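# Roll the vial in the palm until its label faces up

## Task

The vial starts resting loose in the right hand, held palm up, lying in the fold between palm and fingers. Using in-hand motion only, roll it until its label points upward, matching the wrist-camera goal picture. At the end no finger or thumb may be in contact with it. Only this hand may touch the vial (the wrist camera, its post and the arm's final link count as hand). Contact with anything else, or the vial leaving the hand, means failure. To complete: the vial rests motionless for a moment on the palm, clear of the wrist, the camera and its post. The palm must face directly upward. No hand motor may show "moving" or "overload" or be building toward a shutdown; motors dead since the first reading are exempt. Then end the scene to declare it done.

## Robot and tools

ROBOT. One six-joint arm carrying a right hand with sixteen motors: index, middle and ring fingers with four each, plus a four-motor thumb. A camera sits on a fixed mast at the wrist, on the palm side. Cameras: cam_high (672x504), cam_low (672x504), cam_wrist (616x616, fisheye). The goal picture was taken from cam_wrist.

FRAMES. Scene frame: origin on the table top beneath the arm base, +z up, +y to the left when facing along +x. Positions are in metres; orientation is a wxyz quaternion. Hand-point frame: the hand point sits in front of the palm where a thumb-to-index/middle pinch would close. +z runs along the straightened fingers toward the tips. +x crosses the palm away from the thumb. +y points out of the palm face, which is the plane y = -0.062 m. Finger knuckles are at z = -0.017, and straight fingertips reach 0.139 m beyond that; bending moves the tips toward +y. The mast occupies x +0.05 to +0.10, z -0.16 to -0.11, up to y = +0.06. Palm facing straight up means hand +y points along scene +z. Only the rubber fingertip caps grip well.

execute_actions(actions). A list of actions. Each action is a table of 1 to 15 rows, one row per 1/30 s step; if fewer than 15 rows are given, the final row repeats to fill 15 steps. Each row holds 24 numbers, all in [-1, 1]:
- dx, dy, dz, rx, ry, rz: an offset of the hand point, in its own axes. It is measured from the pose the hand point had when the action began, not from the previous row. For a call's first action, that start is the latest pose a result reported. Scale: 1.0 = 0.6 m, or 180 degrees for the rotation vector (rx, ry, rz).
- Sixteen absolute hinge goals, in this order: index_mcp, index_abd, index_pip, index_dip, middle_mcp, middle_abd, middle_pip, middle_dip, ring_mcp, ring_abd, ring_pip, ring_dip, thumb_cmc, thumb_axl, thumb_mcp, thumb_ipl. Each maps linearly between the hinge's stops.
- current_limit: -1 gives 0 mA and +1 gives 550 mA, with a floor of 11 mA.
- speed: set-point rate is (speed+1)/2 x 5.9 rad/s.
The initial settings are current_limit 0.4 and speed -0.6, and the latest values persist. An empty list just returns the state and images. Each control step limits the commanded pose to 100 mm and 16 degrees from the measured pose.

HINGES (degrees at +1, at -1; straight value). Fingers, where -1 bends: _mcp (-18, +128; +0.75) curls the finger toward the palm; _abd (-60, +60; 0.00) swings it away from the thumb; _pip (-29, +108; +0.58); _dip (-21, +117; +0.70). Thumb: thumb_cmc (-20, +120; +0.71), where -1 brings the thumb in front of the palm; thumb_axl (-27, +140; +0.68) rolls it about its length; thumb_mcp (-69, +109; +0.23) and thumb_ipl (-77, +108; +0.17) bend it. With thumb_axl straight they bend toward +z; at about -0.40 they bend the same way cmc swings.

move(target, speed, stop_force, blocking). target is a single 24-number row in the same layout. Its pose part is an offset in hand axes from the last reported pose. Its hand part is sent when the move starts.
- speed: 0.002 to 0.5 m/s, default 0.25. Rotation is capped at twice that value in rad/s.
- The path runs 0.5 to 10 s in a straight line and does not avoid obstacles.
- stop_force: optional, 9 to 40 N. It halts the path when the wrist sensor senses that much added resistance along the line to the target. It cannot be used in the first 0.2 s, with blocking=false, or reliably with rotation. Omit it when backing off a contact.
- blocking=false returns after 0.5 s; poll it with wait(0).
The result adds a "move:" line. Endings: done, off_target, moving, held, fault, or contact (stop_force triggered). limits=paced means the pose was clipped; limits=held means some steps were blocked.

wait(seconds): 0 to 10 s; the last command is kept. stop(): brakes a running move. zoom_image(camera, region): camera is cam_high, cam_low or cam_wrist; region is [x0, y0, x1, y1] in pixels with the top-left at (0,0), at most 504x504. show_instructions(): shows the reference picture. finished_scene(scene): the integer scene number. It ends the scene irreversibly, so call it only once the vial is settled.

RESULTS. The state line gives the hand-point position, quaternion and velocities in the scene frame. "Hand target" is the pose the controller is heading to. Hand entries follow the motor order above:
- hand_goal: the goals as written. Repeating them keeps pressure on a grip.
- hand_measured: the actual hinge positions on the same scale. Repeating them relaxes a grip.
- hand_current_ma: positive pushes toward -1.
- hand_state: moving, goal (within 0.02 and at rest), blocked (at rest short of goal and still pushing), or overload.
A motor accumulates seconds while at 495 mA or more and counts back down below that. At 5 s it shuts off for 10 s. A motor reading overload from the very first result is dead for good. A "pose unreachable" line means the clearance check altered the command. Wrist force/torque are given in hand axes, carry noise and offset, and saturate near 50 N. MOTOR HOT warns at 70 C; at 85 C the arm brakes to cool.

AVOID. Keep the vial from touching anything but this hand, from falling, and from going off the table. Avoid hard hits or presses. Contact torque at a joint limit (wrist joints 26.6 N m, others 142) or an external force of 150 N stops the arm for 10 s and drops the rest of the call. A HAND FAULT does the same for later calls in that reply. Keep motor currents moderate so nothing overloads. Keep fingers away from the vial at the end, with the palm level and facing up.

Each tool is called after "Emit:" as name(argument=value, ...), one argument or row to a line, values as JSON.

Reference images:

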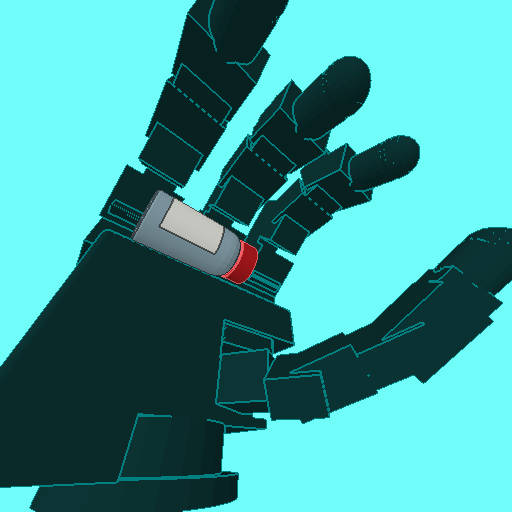

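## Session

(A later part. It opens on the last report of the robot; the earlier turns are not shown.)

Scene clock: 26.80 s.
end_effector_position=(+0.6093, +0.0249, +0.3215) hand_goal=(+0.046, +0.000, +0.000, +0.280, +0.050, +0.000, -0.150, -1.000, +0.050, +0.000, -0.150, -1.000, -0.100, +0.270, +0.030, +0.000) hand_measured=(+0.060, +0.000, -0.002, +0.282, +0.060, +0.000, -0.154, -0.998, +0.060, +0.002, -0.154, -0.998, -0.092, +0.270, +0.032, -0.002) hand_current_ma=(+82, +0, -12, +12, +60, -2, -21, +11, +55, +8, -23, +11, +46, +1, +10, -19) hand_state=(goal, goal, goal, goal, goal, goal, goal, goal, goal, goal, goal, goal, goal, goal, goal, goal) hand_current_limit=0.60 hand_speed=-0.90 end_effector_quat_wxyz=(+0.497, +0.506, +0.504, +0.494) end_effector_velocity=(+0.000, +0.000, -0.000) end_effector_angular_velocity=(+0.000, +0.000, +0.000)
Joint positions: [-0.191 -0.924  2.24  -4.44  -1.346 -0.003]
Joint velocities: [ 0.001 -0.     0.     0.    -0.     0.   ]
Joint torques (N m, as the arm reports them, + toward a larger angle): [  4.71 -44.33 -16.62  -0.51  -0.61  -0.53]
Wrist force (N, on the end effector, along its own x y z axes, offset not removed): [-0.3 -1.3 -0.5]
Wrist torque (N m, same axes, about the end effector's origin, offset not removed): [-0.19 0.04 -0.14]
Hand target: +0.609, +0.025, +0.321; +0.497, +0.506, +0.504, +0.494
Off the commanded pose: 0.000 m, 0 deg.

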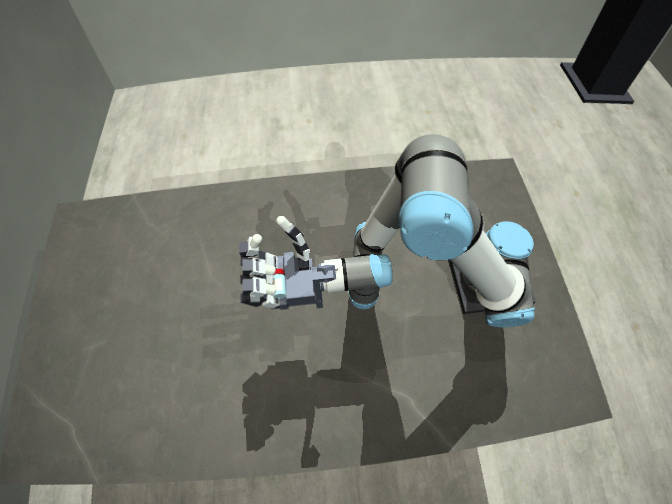

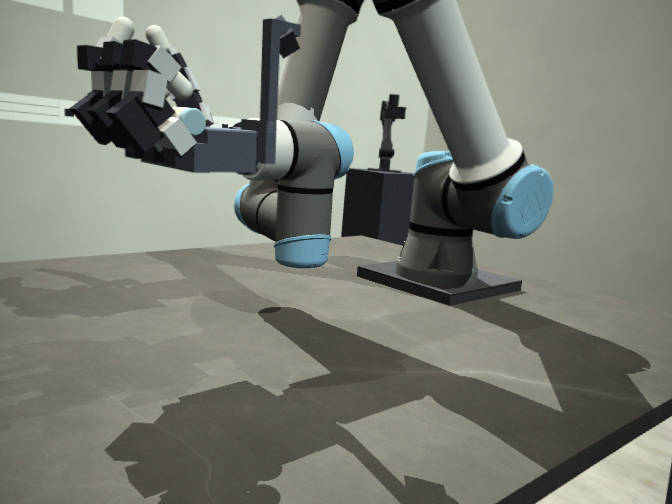

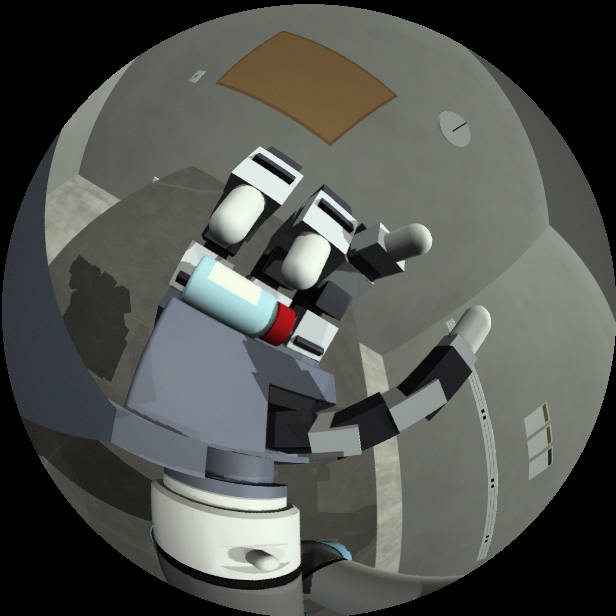

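Emit:
execute_actions(
  actions=[
    [[0,0,0,0,0,0,0.046,0,0,0.28,0.05,0,-0.44,-0.95,0.05,0,-0.44,-0.95,-0.1,0.27,0.03,0,0.6,-0.6]],
    [[0,0,0,0,0,0,0.046,0,0,0.28,0.05,0,-0.54,-0.78,0.05,0,-0.54,-0.78,-0.1,0.27,0.03,0,0.6,-0.85]],
    [[0,0,0,0,0,0,0.046,0,0,0.28,0.05,0,-0.54,-0.78,0.05,0,-0.54,-0.78,-0.1,0.27,0.03,0,0.6,-0.85]],
    [[0,0,0,0,0,0,0.046,0,0,0.28,0.05,0,-0.2,-0.5,0.05,0,-0.2,-0.5,-0.1,0.27,0.03,0,0.6,-0.5]],
    [[0,0,0,0,0,0,0.046,0,0,0.28,0.05,0,-0.2,-0.5,0.05,0,-0.2,-0.5,-0.1,0.27,0.03,0,0.6,-0.5]],
  ],
)

Scene clock: 29.60 s.
end_effector_position=(+0.6093, +0.0249, +0.3215) hand_goal=(+0.046, +0.000, +0.000, +0.280, +0.050, +0.000, -0.200, -0.500, +0.050, +0.000, -0.200, -0.500, -0.100, +0.270, +0.030, +0.000) hand_measured=(+0.060, +0.000, -0.002, +0.282, +0.062, +0.000, -0.204, -0.504, +0.064, +0.002, -0.206, -0.504, -0.092, +0.270, +0.032, -0.002) hand_current_ma=(+82, +0, -12, +12, +73, -2, -24, -21, +76, +8, -26, -21, +46, +1, +10, -18) hand_state=(goal, goal, goal, goal, goal, goal, goal, goal, goal, goal, goal, goal, goal, goal, goal, goal) hand_current_limit=0.60 hand_speed=-0.50 end_effector_quat_wxyz=(+0.497, +0.506, +0.504, +0.494) end_effector_velocity=(+0.000, -0.000, -0.000) end_effector_angular_velocity=(-0.001, +0.001, -0.001)
Joint positions: [-0.191 -0.924  2.24  -4.44  -1.346 -0.003]
Joint velocities: [-0.    -0.    -0.     0.001 -0.    -0.001]
Joint torques (N m, as the arm reports them, + toward a larger angle): [  4.4  -44.52 -16.24  -0.46  -0.58  -0.45]
Wrist force (N, on the end effector, along its own x y z axes, offset not removed): [-1.2 -1.5 -0.9]
Wrist torque (N m, same axes, about the end effector's origin, offset not removed): [-0.24 0.20 -0.18]
Hand target: +0.609, +0.025, +0.321; +0.497, +0.506, +0.504, +0.494
Off the commanded pose: 0.000 m, 0 deg.

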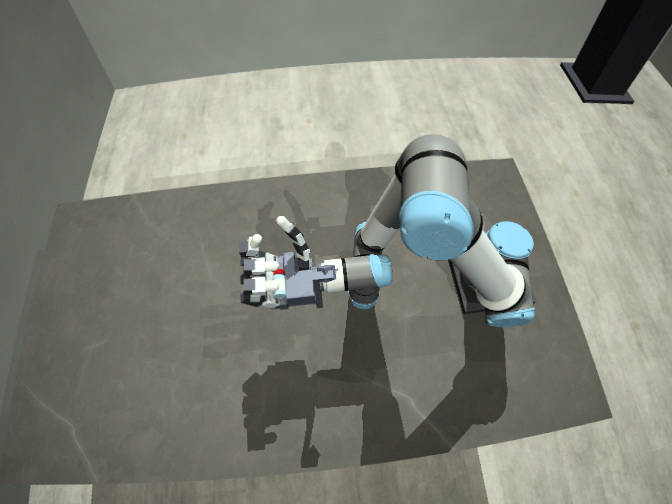

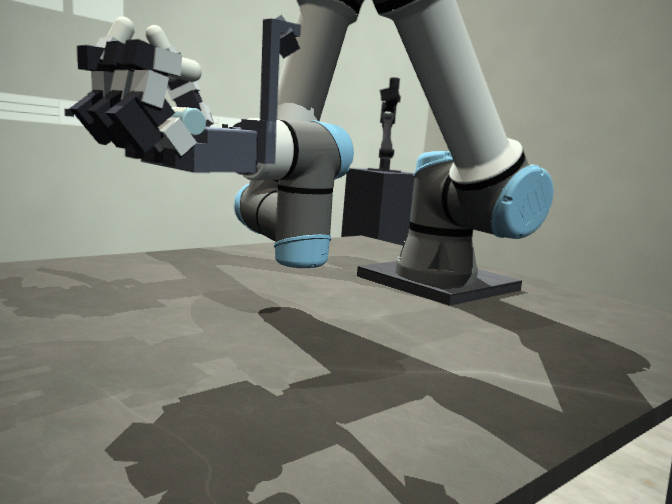

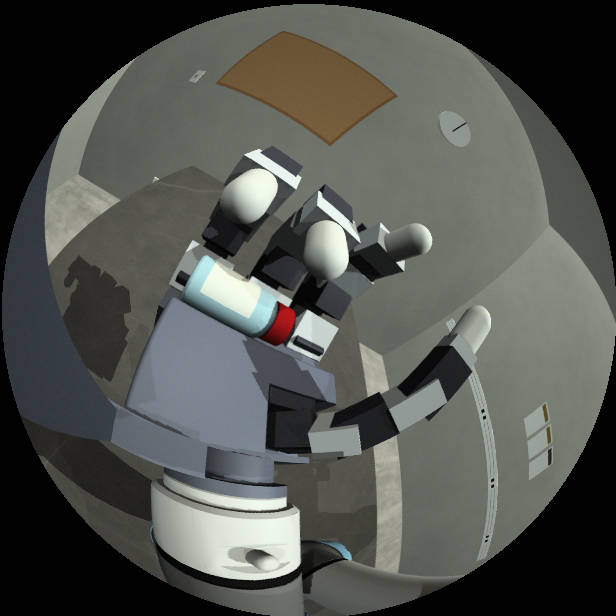

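Emit:
finished_scene(
  scene=1,
)

The scene is finished: the task was done.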